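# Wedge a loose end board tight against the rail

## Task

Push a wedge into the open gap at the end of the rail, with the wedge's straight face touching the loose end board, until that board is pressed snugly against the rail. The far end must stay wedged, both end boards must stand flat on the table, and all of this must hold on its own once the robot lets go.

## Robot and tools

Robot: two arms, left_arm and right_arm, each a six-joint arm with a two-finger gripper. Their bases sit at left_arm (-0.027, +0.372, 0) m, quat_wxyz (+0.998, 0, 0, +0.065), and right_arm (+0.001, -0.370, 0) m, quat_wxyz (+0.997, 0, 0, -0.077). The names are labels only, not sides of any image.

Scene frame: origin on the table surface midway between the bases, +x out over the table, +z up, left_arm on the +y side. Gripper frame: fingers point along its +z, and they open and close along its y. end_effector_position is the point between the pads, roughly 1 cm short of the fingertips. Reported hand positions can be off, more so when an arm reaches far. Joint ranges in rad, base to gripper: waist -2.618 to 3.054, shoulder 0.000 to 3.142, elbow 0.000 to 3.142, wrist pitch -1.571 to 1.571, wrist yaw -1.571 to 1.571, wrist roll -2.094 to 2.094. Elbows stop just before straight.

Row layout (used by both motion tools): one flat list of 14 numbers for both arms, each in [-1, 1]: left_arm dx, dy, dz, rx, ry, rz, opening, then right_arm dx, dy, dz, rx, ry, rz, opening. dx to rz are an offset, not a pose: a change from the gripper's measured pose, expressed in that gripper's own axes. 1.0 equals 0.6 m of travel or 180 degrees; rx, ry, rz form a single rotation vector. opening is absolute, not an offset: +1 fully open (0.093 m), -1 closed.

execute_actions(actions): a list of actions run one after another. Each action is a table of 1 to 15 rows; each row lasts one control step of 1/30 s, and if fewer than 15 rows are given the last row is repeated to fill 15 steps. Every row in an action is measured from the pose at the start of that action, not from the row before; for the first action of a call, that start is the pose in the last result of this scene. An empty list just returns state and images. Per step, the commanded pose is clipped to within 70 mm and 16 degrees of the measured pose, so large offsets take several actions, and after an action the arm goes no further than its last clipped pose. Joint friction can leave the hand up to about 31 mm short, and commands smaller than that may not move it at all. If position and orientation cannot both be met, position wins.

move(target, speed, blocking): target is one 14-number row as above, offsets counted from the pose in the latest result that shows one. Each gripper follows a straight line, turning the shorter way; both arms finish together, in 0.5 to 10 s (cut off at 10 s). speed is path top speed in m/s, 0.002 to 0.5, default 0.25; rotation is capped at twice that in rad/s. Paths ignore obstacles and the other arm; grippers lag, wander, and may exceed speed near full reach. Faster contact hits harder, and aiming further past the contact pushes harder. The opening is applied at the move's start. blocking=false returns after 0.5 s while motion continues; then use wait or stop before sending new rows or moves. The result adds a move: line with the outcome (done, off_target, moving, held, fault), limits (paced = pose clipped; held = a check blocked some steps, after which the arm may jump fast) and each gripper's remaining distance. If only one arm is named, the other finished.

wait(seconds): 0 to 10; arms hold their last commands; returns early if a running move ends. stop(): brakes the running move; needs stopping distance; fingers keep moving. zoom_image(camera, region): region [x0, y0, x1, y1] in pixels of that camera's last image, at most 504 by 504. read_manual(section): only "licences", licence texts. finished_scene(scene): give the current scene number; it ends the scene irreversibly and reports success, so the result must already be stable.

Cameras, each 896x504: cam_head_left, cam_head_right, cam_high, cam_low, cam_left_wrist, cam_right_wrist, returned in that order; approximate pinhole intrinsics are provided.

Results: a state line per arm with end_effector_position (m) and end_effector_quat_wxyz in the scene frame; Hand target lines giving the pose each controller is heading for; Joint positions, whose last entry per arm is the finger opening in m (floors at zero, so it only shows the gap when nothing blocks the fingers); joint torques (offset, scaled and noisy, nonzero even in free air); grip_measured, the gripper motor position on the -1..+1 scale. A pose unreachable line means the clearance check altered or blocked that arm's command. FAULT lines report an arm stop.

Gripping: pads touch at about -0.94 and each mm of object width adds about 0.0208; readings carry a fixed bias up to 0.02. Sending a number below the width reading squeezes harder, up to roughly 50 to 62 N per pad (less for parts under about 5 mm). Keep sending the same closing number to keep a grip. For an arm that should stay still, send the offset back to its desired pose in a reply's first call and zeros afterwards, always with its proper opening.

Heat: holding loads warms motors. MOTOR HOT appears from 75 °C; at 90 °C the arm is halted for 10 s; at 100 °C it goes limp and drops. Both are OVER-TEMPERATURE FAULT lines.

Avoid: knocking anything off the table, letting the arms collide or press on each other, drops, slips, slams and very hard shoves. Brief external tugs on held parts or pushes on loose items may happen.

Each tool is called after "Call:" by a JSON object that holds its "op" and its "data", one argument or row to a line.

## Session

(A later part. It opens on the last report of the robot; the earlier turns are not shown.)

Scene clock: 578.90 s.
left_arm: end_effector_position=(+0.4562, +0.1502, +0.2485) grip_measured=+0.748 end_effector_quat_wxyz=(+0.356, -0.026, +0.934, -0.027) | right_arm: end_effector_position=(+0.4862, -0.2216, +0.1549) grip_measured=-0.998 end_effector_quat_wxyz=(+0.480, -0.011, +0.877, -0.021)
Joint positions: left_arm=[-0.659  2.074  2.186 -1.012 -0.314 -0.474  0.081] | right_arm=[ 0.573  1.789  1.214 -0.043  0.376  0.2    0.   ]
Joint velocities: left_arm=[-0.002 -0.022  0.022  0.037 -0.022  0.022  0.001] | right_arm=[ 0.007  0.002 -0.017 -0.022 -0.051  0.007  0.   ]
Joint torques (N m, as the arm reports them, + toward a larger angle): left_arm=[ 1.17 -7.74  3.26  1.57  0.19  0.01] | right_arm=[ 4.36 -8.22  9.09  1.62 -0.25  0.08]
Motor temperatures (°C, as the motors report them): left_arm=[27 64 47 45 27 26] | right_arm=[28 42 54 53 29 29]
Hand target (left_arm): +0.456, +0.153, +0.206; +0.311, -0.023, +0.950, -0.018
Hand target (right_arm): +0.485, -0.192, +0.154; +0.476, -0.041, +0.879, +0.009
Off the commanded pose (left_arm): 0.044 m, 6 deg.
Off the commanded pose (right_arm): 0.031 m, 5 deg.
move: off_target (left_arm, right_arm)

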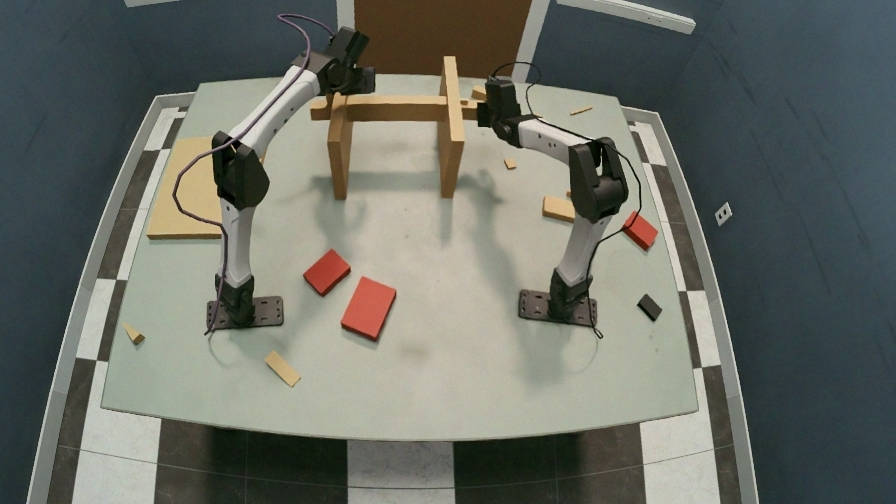

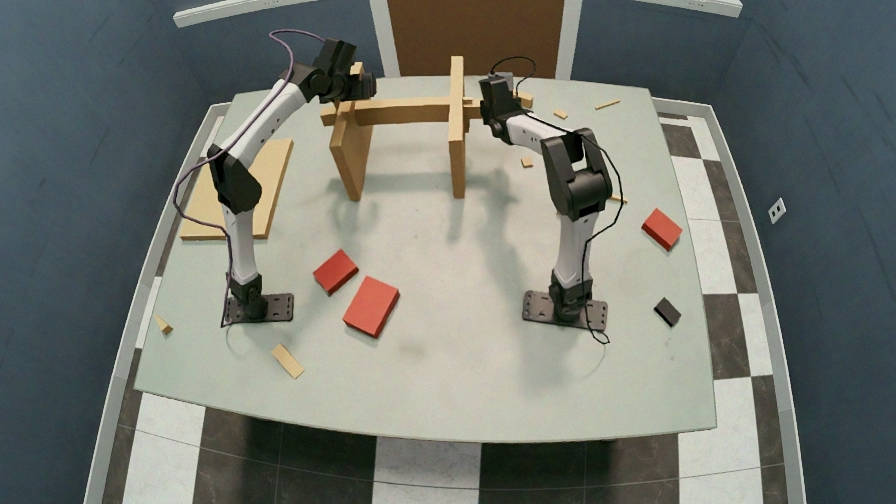

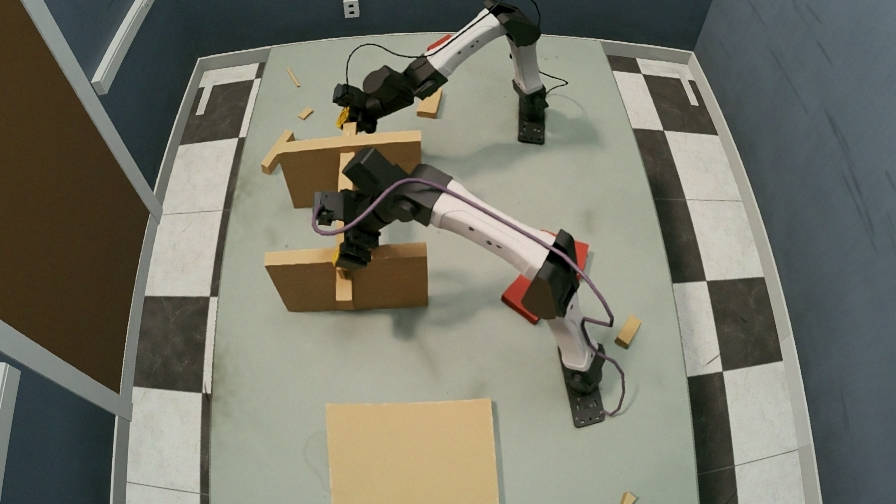

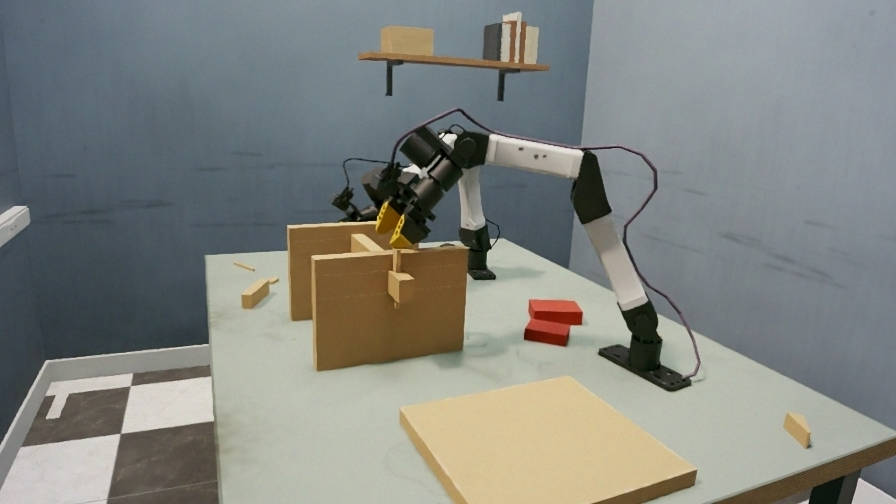

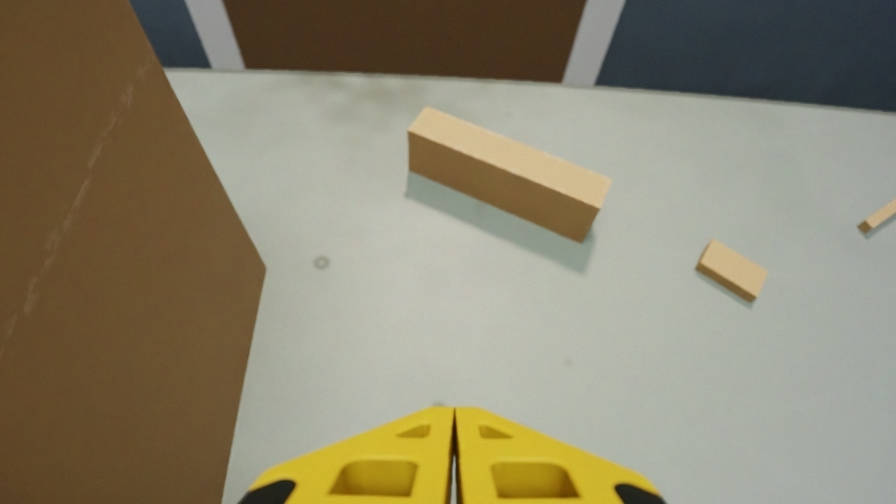

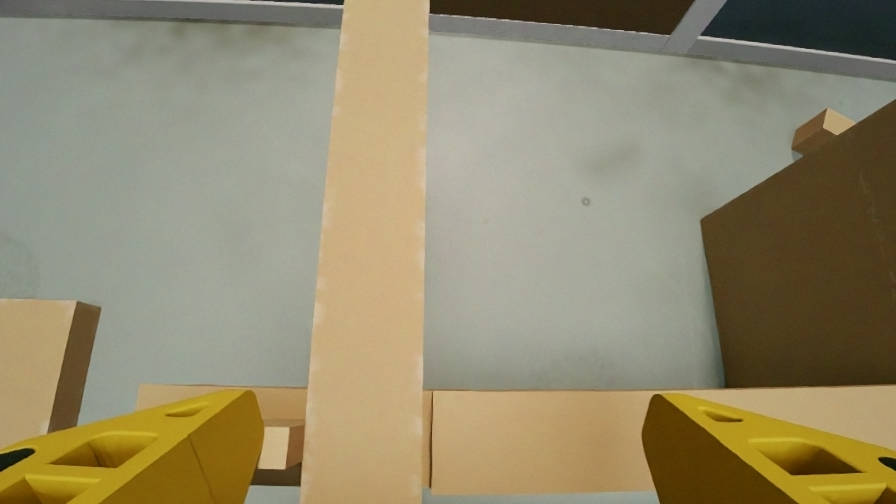

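Call:
{"op": "execute_actions", "data": {
  "actions": [
    [[0.050,0.0105,0.0535,-0.003,0.032,0.002,0.75, 0.000,0.053,-0.002,-0.028,0,-0.009,-1],[0.053,0.0115,0.0545,-0.005,0.034,0.004,0.75, 0.001,0.056,-0.003,-0.031,0,-0.009,-1],[0.056,0.0123,0.0553,-0.007,0.036,0.005,0.75, 0.001,0.060,-0.003,-0.034,0,-0.010,-1],[0.059,0.0132,0.0562,-0.009,0.038,0.007,0.75, 0.001,0.063,-0.004,-0.037,0,-0.010,-1],[0.062,0.0141,0.0571,-0.011,0.040,0.008,0.75, 0.002,0.066,-0.004,-0.040,0,-0.010,-1],[0.065,0.015,0.058,-0.013,0.042,0.010,0.75, 0.002,0.070,-0.004,-0.042,0,-0.011,-1],[0.068,0.0158,0.0589,-0.015,0.044,0.011,0.75, 0.002,0.073,-0.005,-0.045,0,-0.011,-1],[0.071,0.0167,0.0598,-0.017,0.046,0.012,0.75, 0.003,0.076,-0.005,-0.048,0,-0.011,-1],[0.074,0.0175,0.0607,-0.019,0.048,0.014,0.75, 0.003,0.080,-0.006,-0.051,0,-0.012,-1],[0.077,0.0184,0.0616,-0.022,0.050,0.015,0.75, 0.003,0.083,-0.006,-0.054,0,-0.012,-1],[0.080,0.0192,0.0625,-0.024,0.052,0.017,0.75, 0.004,0.086,-0.006,-0.057,0,-0.012,-1],[0.083,0.020,0.0634,-0.026,0.054,0.018,0.75, 0.004,0.090,-0.007,-0.060,0,-0.013,-1],[0.086,0.021,0.0643,-0.028,0.056,0.020,0.75, 0.005,0.093,-0.007,-0.063,0,-0.013,-1],[0.088,0.0217,0.065,-0.030,0.058,0.021,0.75, 0.005,0.097,-0.008,-0.065,0,-0.013,-1]],
    [[0.088,0.0217,0.065,-0.030,0.058,0.021,0.75, 0.005,0.097,-0.008,-0.065,0,-0.013,-1]]
  ]
}}

Call:
{"op": "zoom_image", "data": {
  "camera": "cam_low",
  "region": [340, 190, 480, 320]
}}

Scene clock: 647.17 s.
left_arm: end_effector_position=(+0.4538, +0.1519, +0.2203) grip_measured=+0.748 end_effector_quat_wxyz=(+0.327, -0.014, +0.945, +0.010) | right_arm: end_effector_position=(+0.4853, -0.2148, +0.1542) grip_measured=-0.998 end_effector_quat_wxyz=(+0.478, -0.019, +0.878, -0.007)
Joint positions: left_arm=[-0.669  2.12   2.185 -1.054 -0.347 -0.462  0.081] | right_arm=[ 0.577  1.789  1.214 -0.041  0.345  0.199  0.   ]
Joint velocities: left_arm=[ 0.002 -0.007 -0.012 -0.11  -0.051  0.066  0.001] | right_arm=[ 0.017 -0.002  0.002  0.022  0.037  0.022  0.   ]
Joint torques (N m, as the arm reports them, + toward a larger angle): left_arm=[ 0.85 -8.53  5.8   0.67  0.03 -0.06] | right_arm=[ 6.13 -8.96  7.33  1.91 -1.02 -0.08]
Motor temperatures (°C, as the motors report them): left_arm=[27 59 41 44 27 26] | right_arm=[29 41 57 53 30 29]
Hand target (left_arm): +0.442, +0.160, +0.185; +0.269, -0.010, +0.962, +0.032
Hand target (right_arm): +0.475, -0.165, +0.153; +0.473, -0.079, +0.875, +0.060
Off the commanded pose (left_arm): 0.040 m, 7 deg.
Off the commanded pose (right_arm): 0.053 m, 11 deg.

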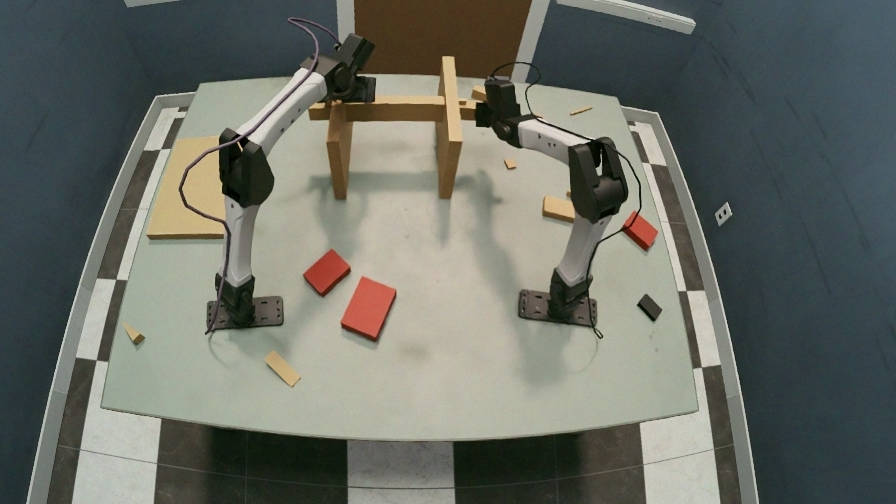

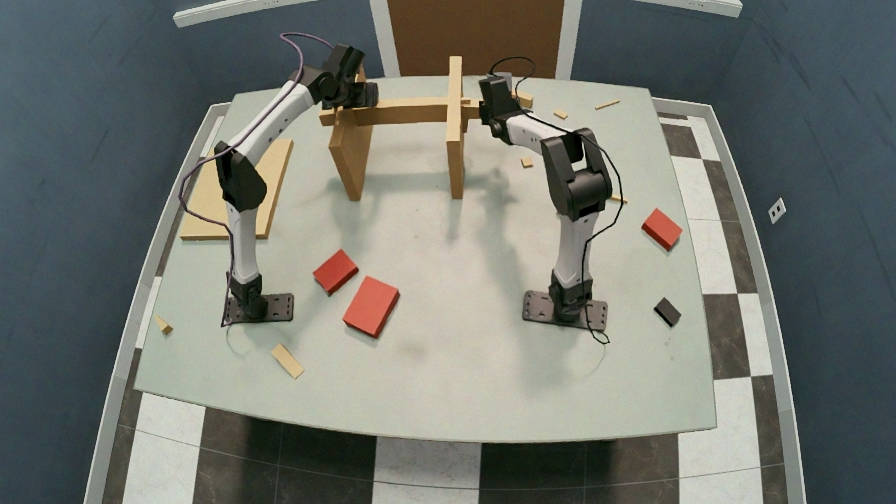

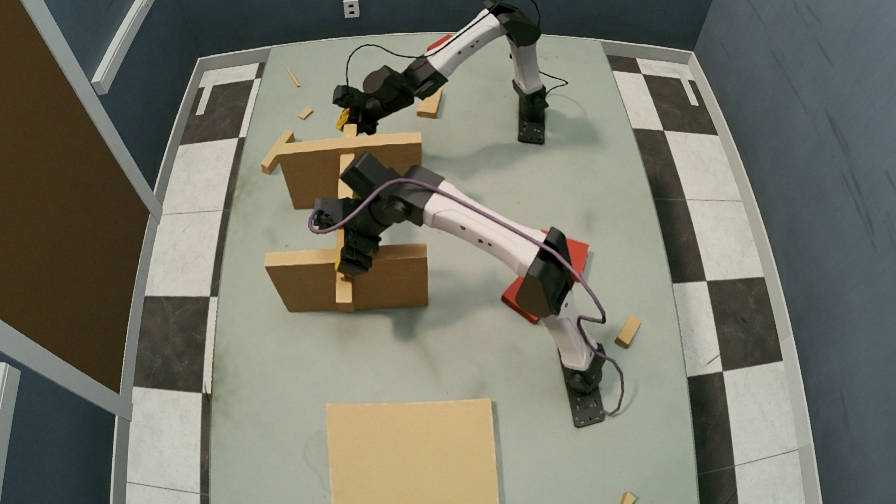

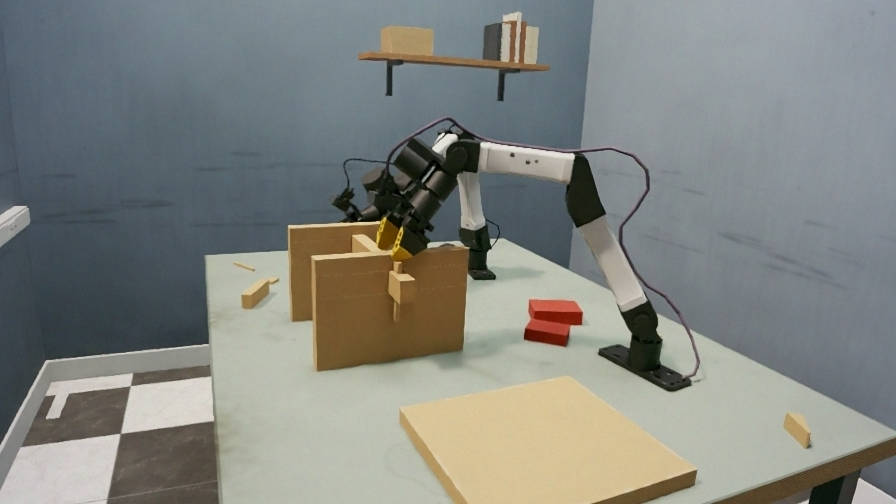

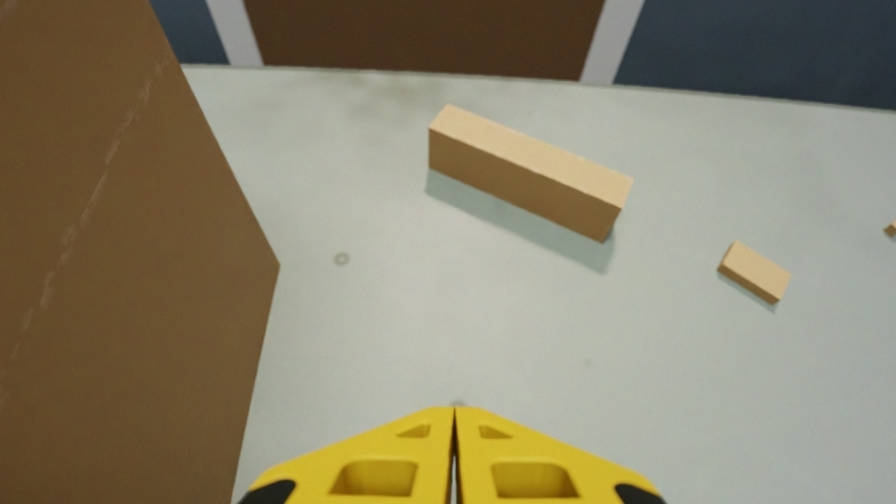

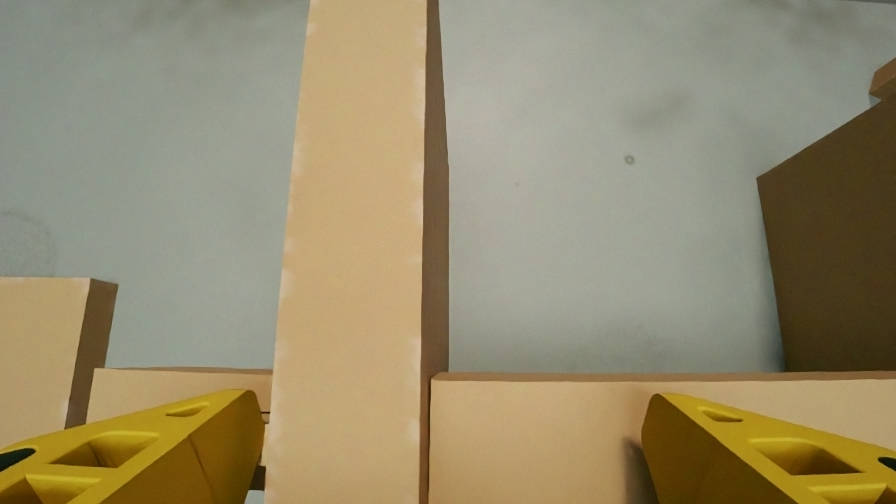

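Region (340, 190, 480, 320) of cam_low's 896x504 image, scaled by 3.600, with more detail than that image has; it fills the top 468 rows of this view, and the rest is white.

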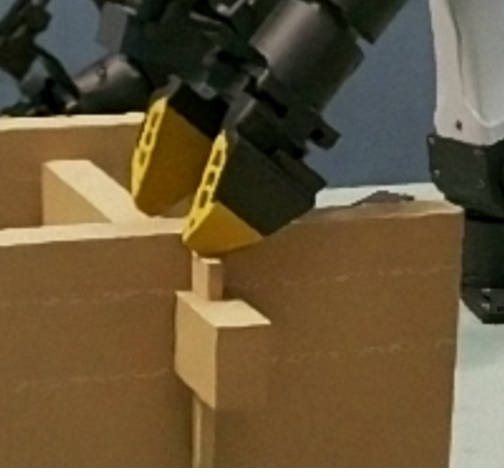

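Call:
{"op": "execute_actions", "data": {
  "actions": [
    [[0.053,0.013,0.037,-0.013,0.037,0.010,0.75, 0.007,0.083,-0.015,-0.058,0,-0.012,-1],[0.055,0.0127,0.040,-0.013,0.039,0.011,0.75, 0.007,0.083,-0.015,-0.058,0,-0.012,-1],[0.057,0.0123,0.044,-0.014,0.041,0.011,0.75, 0.007,0.083,-0.015,-0.058,0,-0.012,-1],[0.059,0.012,0.047,-0.015,0.043,0.012,0.75, 0.007,0.083,-0.015,-0.058,0,-0.012,-1],[0.062,0.0116,0.050,-0.015,0.045,0.012,0.75, 0.007,0.083,-0.015,-0.058,0,-0.012,-1],[0.064,0.0112,0.054,-0.016,0.048,0.013,0.75, 0.007,0.083,-0.015,-0.058,0,-0.012,-1],[0.066,0.0108,0.057,-0.017,0.050,0.013,0.75, 0.007,0.083,-0.015,-0.058,0,-0.012,-1],[0.068,0.0104,0.060,-0.018,0.052,0.014,0.75, 0.007,0.083,-0.015,-0.058,0,-0.012,-1],[0.070,0.010,0.064,-0.018,0.054,0.014,0.75, 0.007,0.083,-0.015,-0.058,0,-0.012,-1],[0.072,0.0096,0.067,-0.019,0.056,0.015,0.75, 0.007,0.083,-0.015,-0.058,0,-0.012,-1],[0.075,0.0092,0.070,-0.020,0.058,0.015,0.75, 0.007,0.083,-0.015,-0.058,0,-0.012,-1],[0.077,0.0088,0.074,-0.020,0.061,0.016,0.75, 0.007,0.083,-0.015,-0.058,0,-0.012,-1],[0.079,0.0084,0.077,-0.021,0.063,0.016,0.75, 0.007,0.083,-0.015,-0.058,0,-0.012,-1],[0.081,0.008,0.0805,-0.022,0.065,0.017,0.75, 0.007,0.083,-0.015,-0.058,0,-0.012,-1]],
    [[0.081,0.008,0.0805,-0.022,0.065,0.017,0.75, 0.007,0.080,-0.015,-0.056,0,-0.012,-1]],
    [[0.081,0.008,0.0805,-0.022,0.065,0.017,0.75, 0.0065,0.075,-0.014,-0.052,0,-0.011,-1],[0.081,0.008,0.0805,-0.022,0.065,0.017,0.75, 0.006,0.070,-0.013,-0.048,0,-0.010,-1],[0.081,0.008,0.0805,-0.022,0.065,0.017,0.75, 0.0055,0.064,-0.012,-0.044,0,-0.009,-1],[0.081,0.008,0.0805,-0.022,0.065,0.017,0.75, 0.005,0.058,-0.011,-0.040,0,-0.009,-1],[0.081,0.008,0.0805,-0.022,0.065,0.017,0.75, 0.0045,0.052,-0.010,-0.036,0,-0.008,-1],[0.081,0.008,0.0805,-0.022,0.065,0.017,0.75, 0.004,0.046,-0.009,-0.032,0,-0.007,-1],[0.081,0.008,0.0805,-0.022,0.065,0.017,0.75, 0.0035,0.040,-0.008,-0.028,0,-0.006,-1],[0.081,0.008,0.0805,-0.022,0.065,0.017,0.75, 0.003,0.034,-0.007,-0.024,0,-0.005,-1],[0.081,0.008,0.0805,-0.022,0.065,0.017,0.75, 0.0025,0.028,-0.006,-0.020,0,-0.004,-1],[0.081,0.008,0.0805,-0.022,0.065,0.017,0.75, 0.002,0.022,-0.005,-0.016,0,-0.003,-1],[0.081,0.008,0.0805,-0.022,0.065,0.017,0.75, 0.0015,0.016,-0.004,-0.012,0,-0.003,-1],[0.081,0.008,0.0805,-0.022,0.065,0.017,0.75, 0.001,0.011,-0.003,-0.008,0,-0.002,-1],[0.081,0.008,0.0805,-0.022,0.065,0.017,0.75, 0.0005,0.006,-0.002,-0.004,0,-0.001,-1],[0.081,0.008,0.0805,-0.022,0.065,0.017,0.75, 0,0.002,0,-0.001,0,0,-1],[0.081,0.008,0.0805,-0.022,0.065,0.017,0.75, 0,0,0,0,0,0,-1]],
    [[0.081,0.008,0.0805,-0.022,0.065,0.017,0.75, 0,-0.003,0,0,0,0,-1],[0.081,0.008,0.0805,-0.022,0.065,0.017,0.75, 0,-0.006,0,0,0,0,-1],[0.081,0.008,0.0805,-0.022,0.065,0.017,0.75, 0,-0.009,0,0,0,0,-1],[0.081,0.008,0.0805,-0.022,0.065,0.017,0.75, 0,-0.012,0,0,0,0,-1],[0.081,0.008,0.0805,-0.022,0.065,0.017,0.75, 0,-0.015,0,0,0,0,-1],[0.081,0.008,0.0805,-0.022,0.065,0.017,0.75, 0,-0.018,0,0,0,0,-1],[0.081,0.008,0.0805,-0.022,0.065,0.017,0.75, 0,-0.021,0,0,0,0,-1],[0.081,0.008,0.0805,-0.022,0.065,0.017,0.75, 0,-0.024,0,0,0,0,-1],[0.081,0.008,0.0805,-0.022,0.065,0.017,0.75, 0,-0.027,0,0,0,0,-1],[0.081,0.008,0.0805,-0.022,0.065,0.017,0.75, 0,-0.030,0,0,0,0,-1],[0.081,0.008,0.0805,-0.022,0.065,0.017,0.75, 0,-0.033,0,0,0,0,-1],[0.081,0.008,0.0805,-0.022,0.065,0.017,0.75, 0,-0.036,0,0,0,0,-1],[0.081,0.008,0.0805,-0.022,0.065,0.017,0.75, 0,-0.039,0,0,0,0,-1],[0.081,0.008,0.0805,-0.022,0.065,0.017,0.75, 0,-0.042,0,0,0,0,-1],[0.081,0.008,0.0805,-0.022,0.065,0.017,0.75, 0,-0.045,0,0,0,0,-1]]
  ]
}}

Call:
{"op": "zoom_image", "data": {
  "camera": "cam_low",
  "region": [340, 190, 480, 320]
}}

Call:
{"op": "zoom_image", "data": {
  "camera": "cam_right_wrist",
  "region": [200, 300, 560, 504]
}}

Scene clock: 681.03 s.
left_arm: end_effector_position=(+0.4548, +0.1516, +0.2171) grip_measured=+0.749 end_effector_quat_wxyz=(+0.295, -0.006, +0.955, +0.035) | right_arm: end_effector_position=(+0.4874, -0.2375, +0.1480) grip_measured=-0.998 end_effector_quat_wxyz=(+0.470, -0.013, +0.882, -0.020)
Joint positions: left_arm=[-0.671  2.252  2.429 -1.252 -0.357 -0.462  0.081] | right_arm=[ 0.529  1.782  1.193 -0.041  0.331  0.176  0.   ]
Joint velocities: left_arm=[ 0.007 -0.022  0.002 -0.007  0.007  0.022 -0.   ] | right_arm=[-0.12  -0.032 -0.1    0.051 -0.11  -0.095  0.   ]
Joint torques (N m, as the arm reports them, + toward a larger angle): left_arm=[ 1.21 -5.29  4.87  0.27  0.15 -0.09] | right_arm=[ -0.69 -11.89   5.83   1.81   0.15   0.1 ]
Motor temperatures (°C, as the motors report them): left_arm=[27 59 43 40 27 26] | right_arm=[30 42 55 55 31 29]
Hand target (left_arm): +0.441, +0.161, +0.156; +0.202, +0.001, +0.977, +0.068
Hand target (right_arm): +0.486, -0.244, +0.156; +0.479, -0.015, +0.878, -0.013
Off the commanded pose (left_arm): 0.068 m, 12 deg.
Off the commanded pose (right_arm): 0.010 m, 1 deg.

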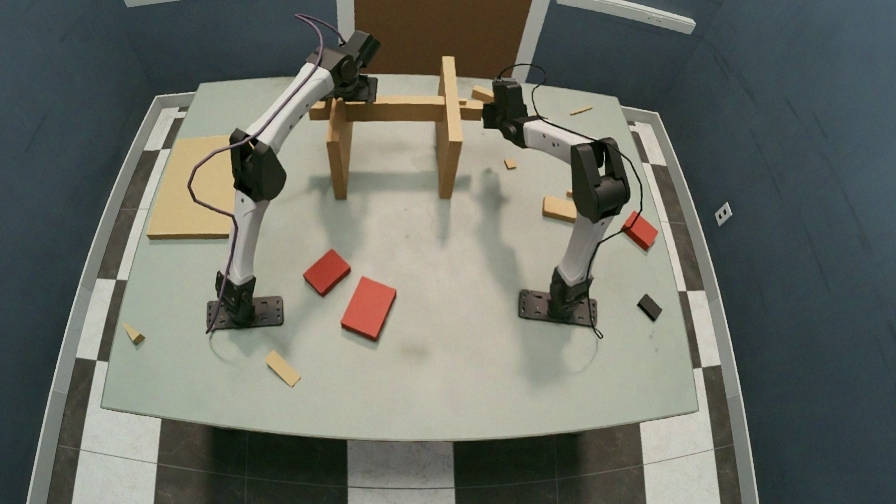

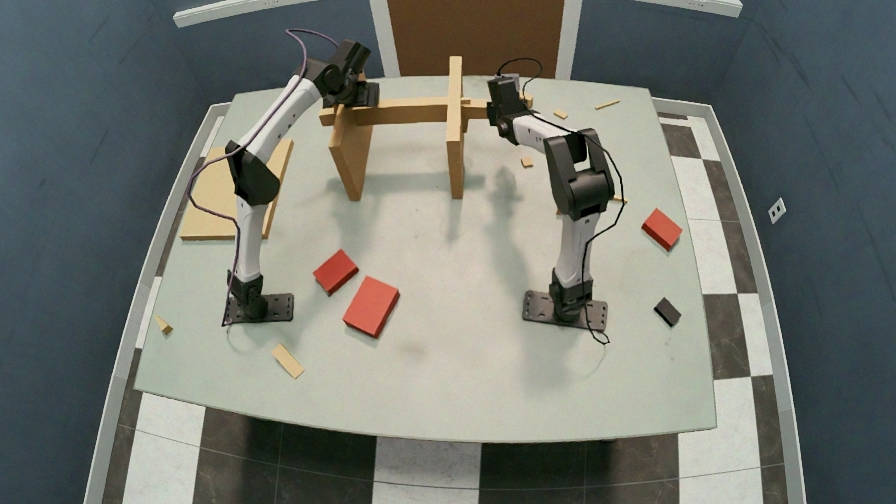

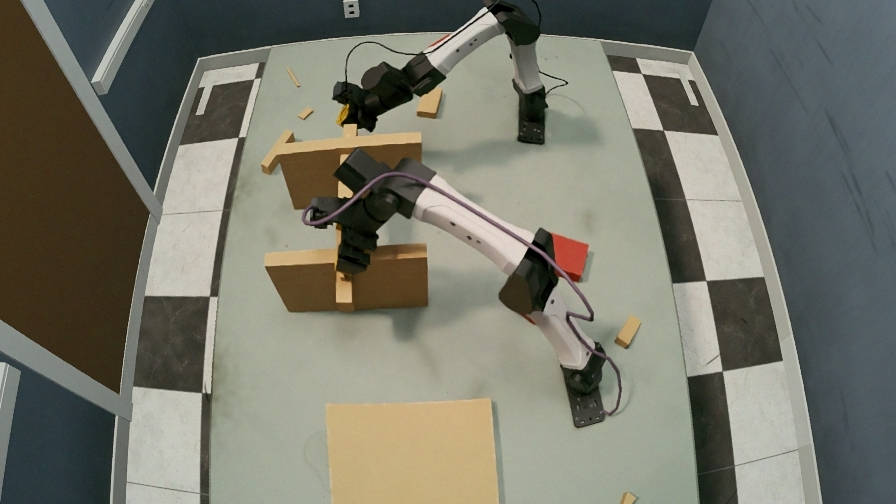

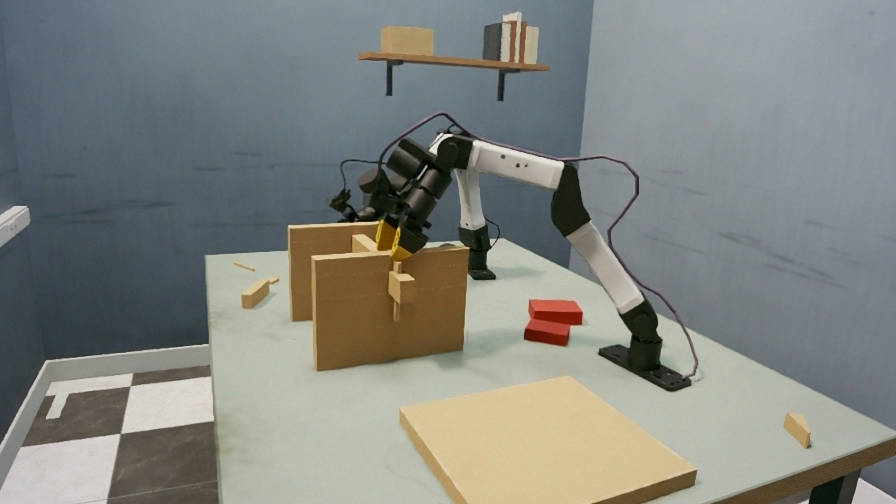

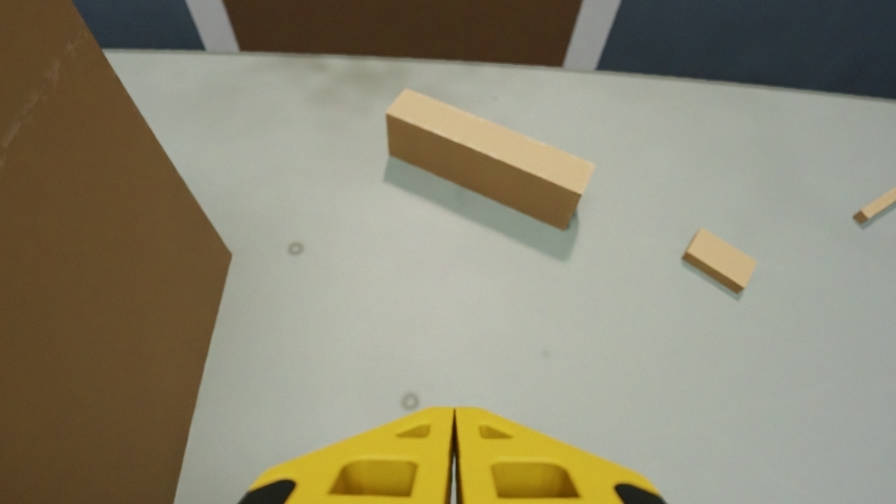

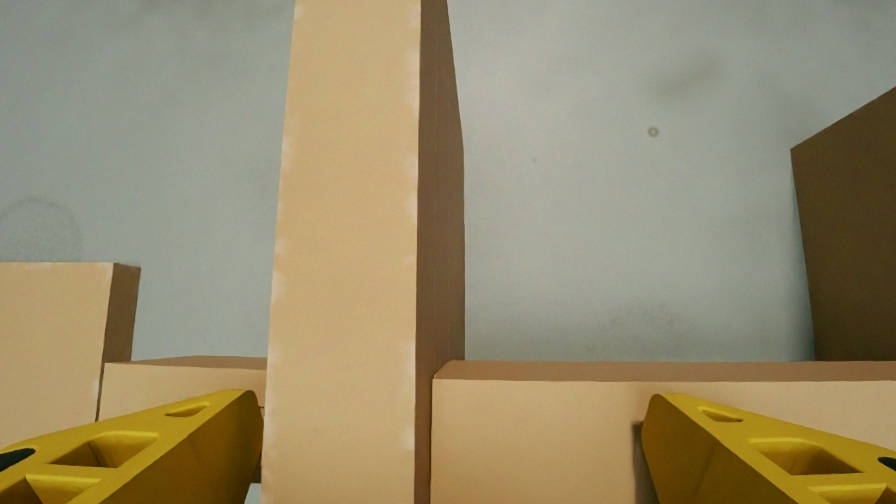

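Region (340, 190, 480, 320) of cam_low's 896x504 image, scaled by 3.600, with more detail than that image has; it fills the top 468 rows of this view, and the rest is white.

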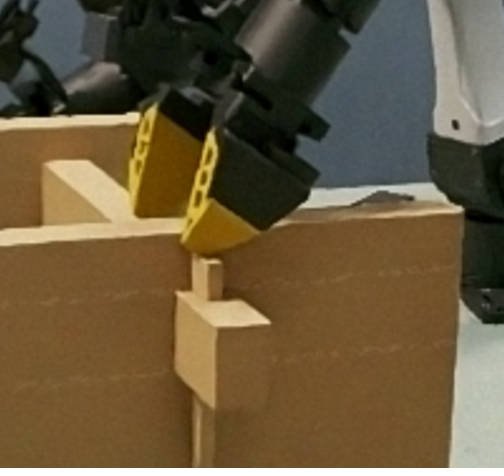

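Region (200, 300, 560, 504) of cam_right_wrist's 896x504 image, scaled by 1.400, with more detail than that image has; it fills the top 286 rows of this view, and the rest is white.

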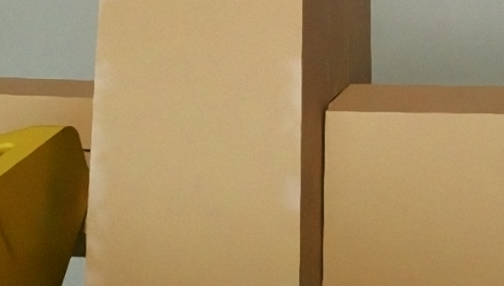

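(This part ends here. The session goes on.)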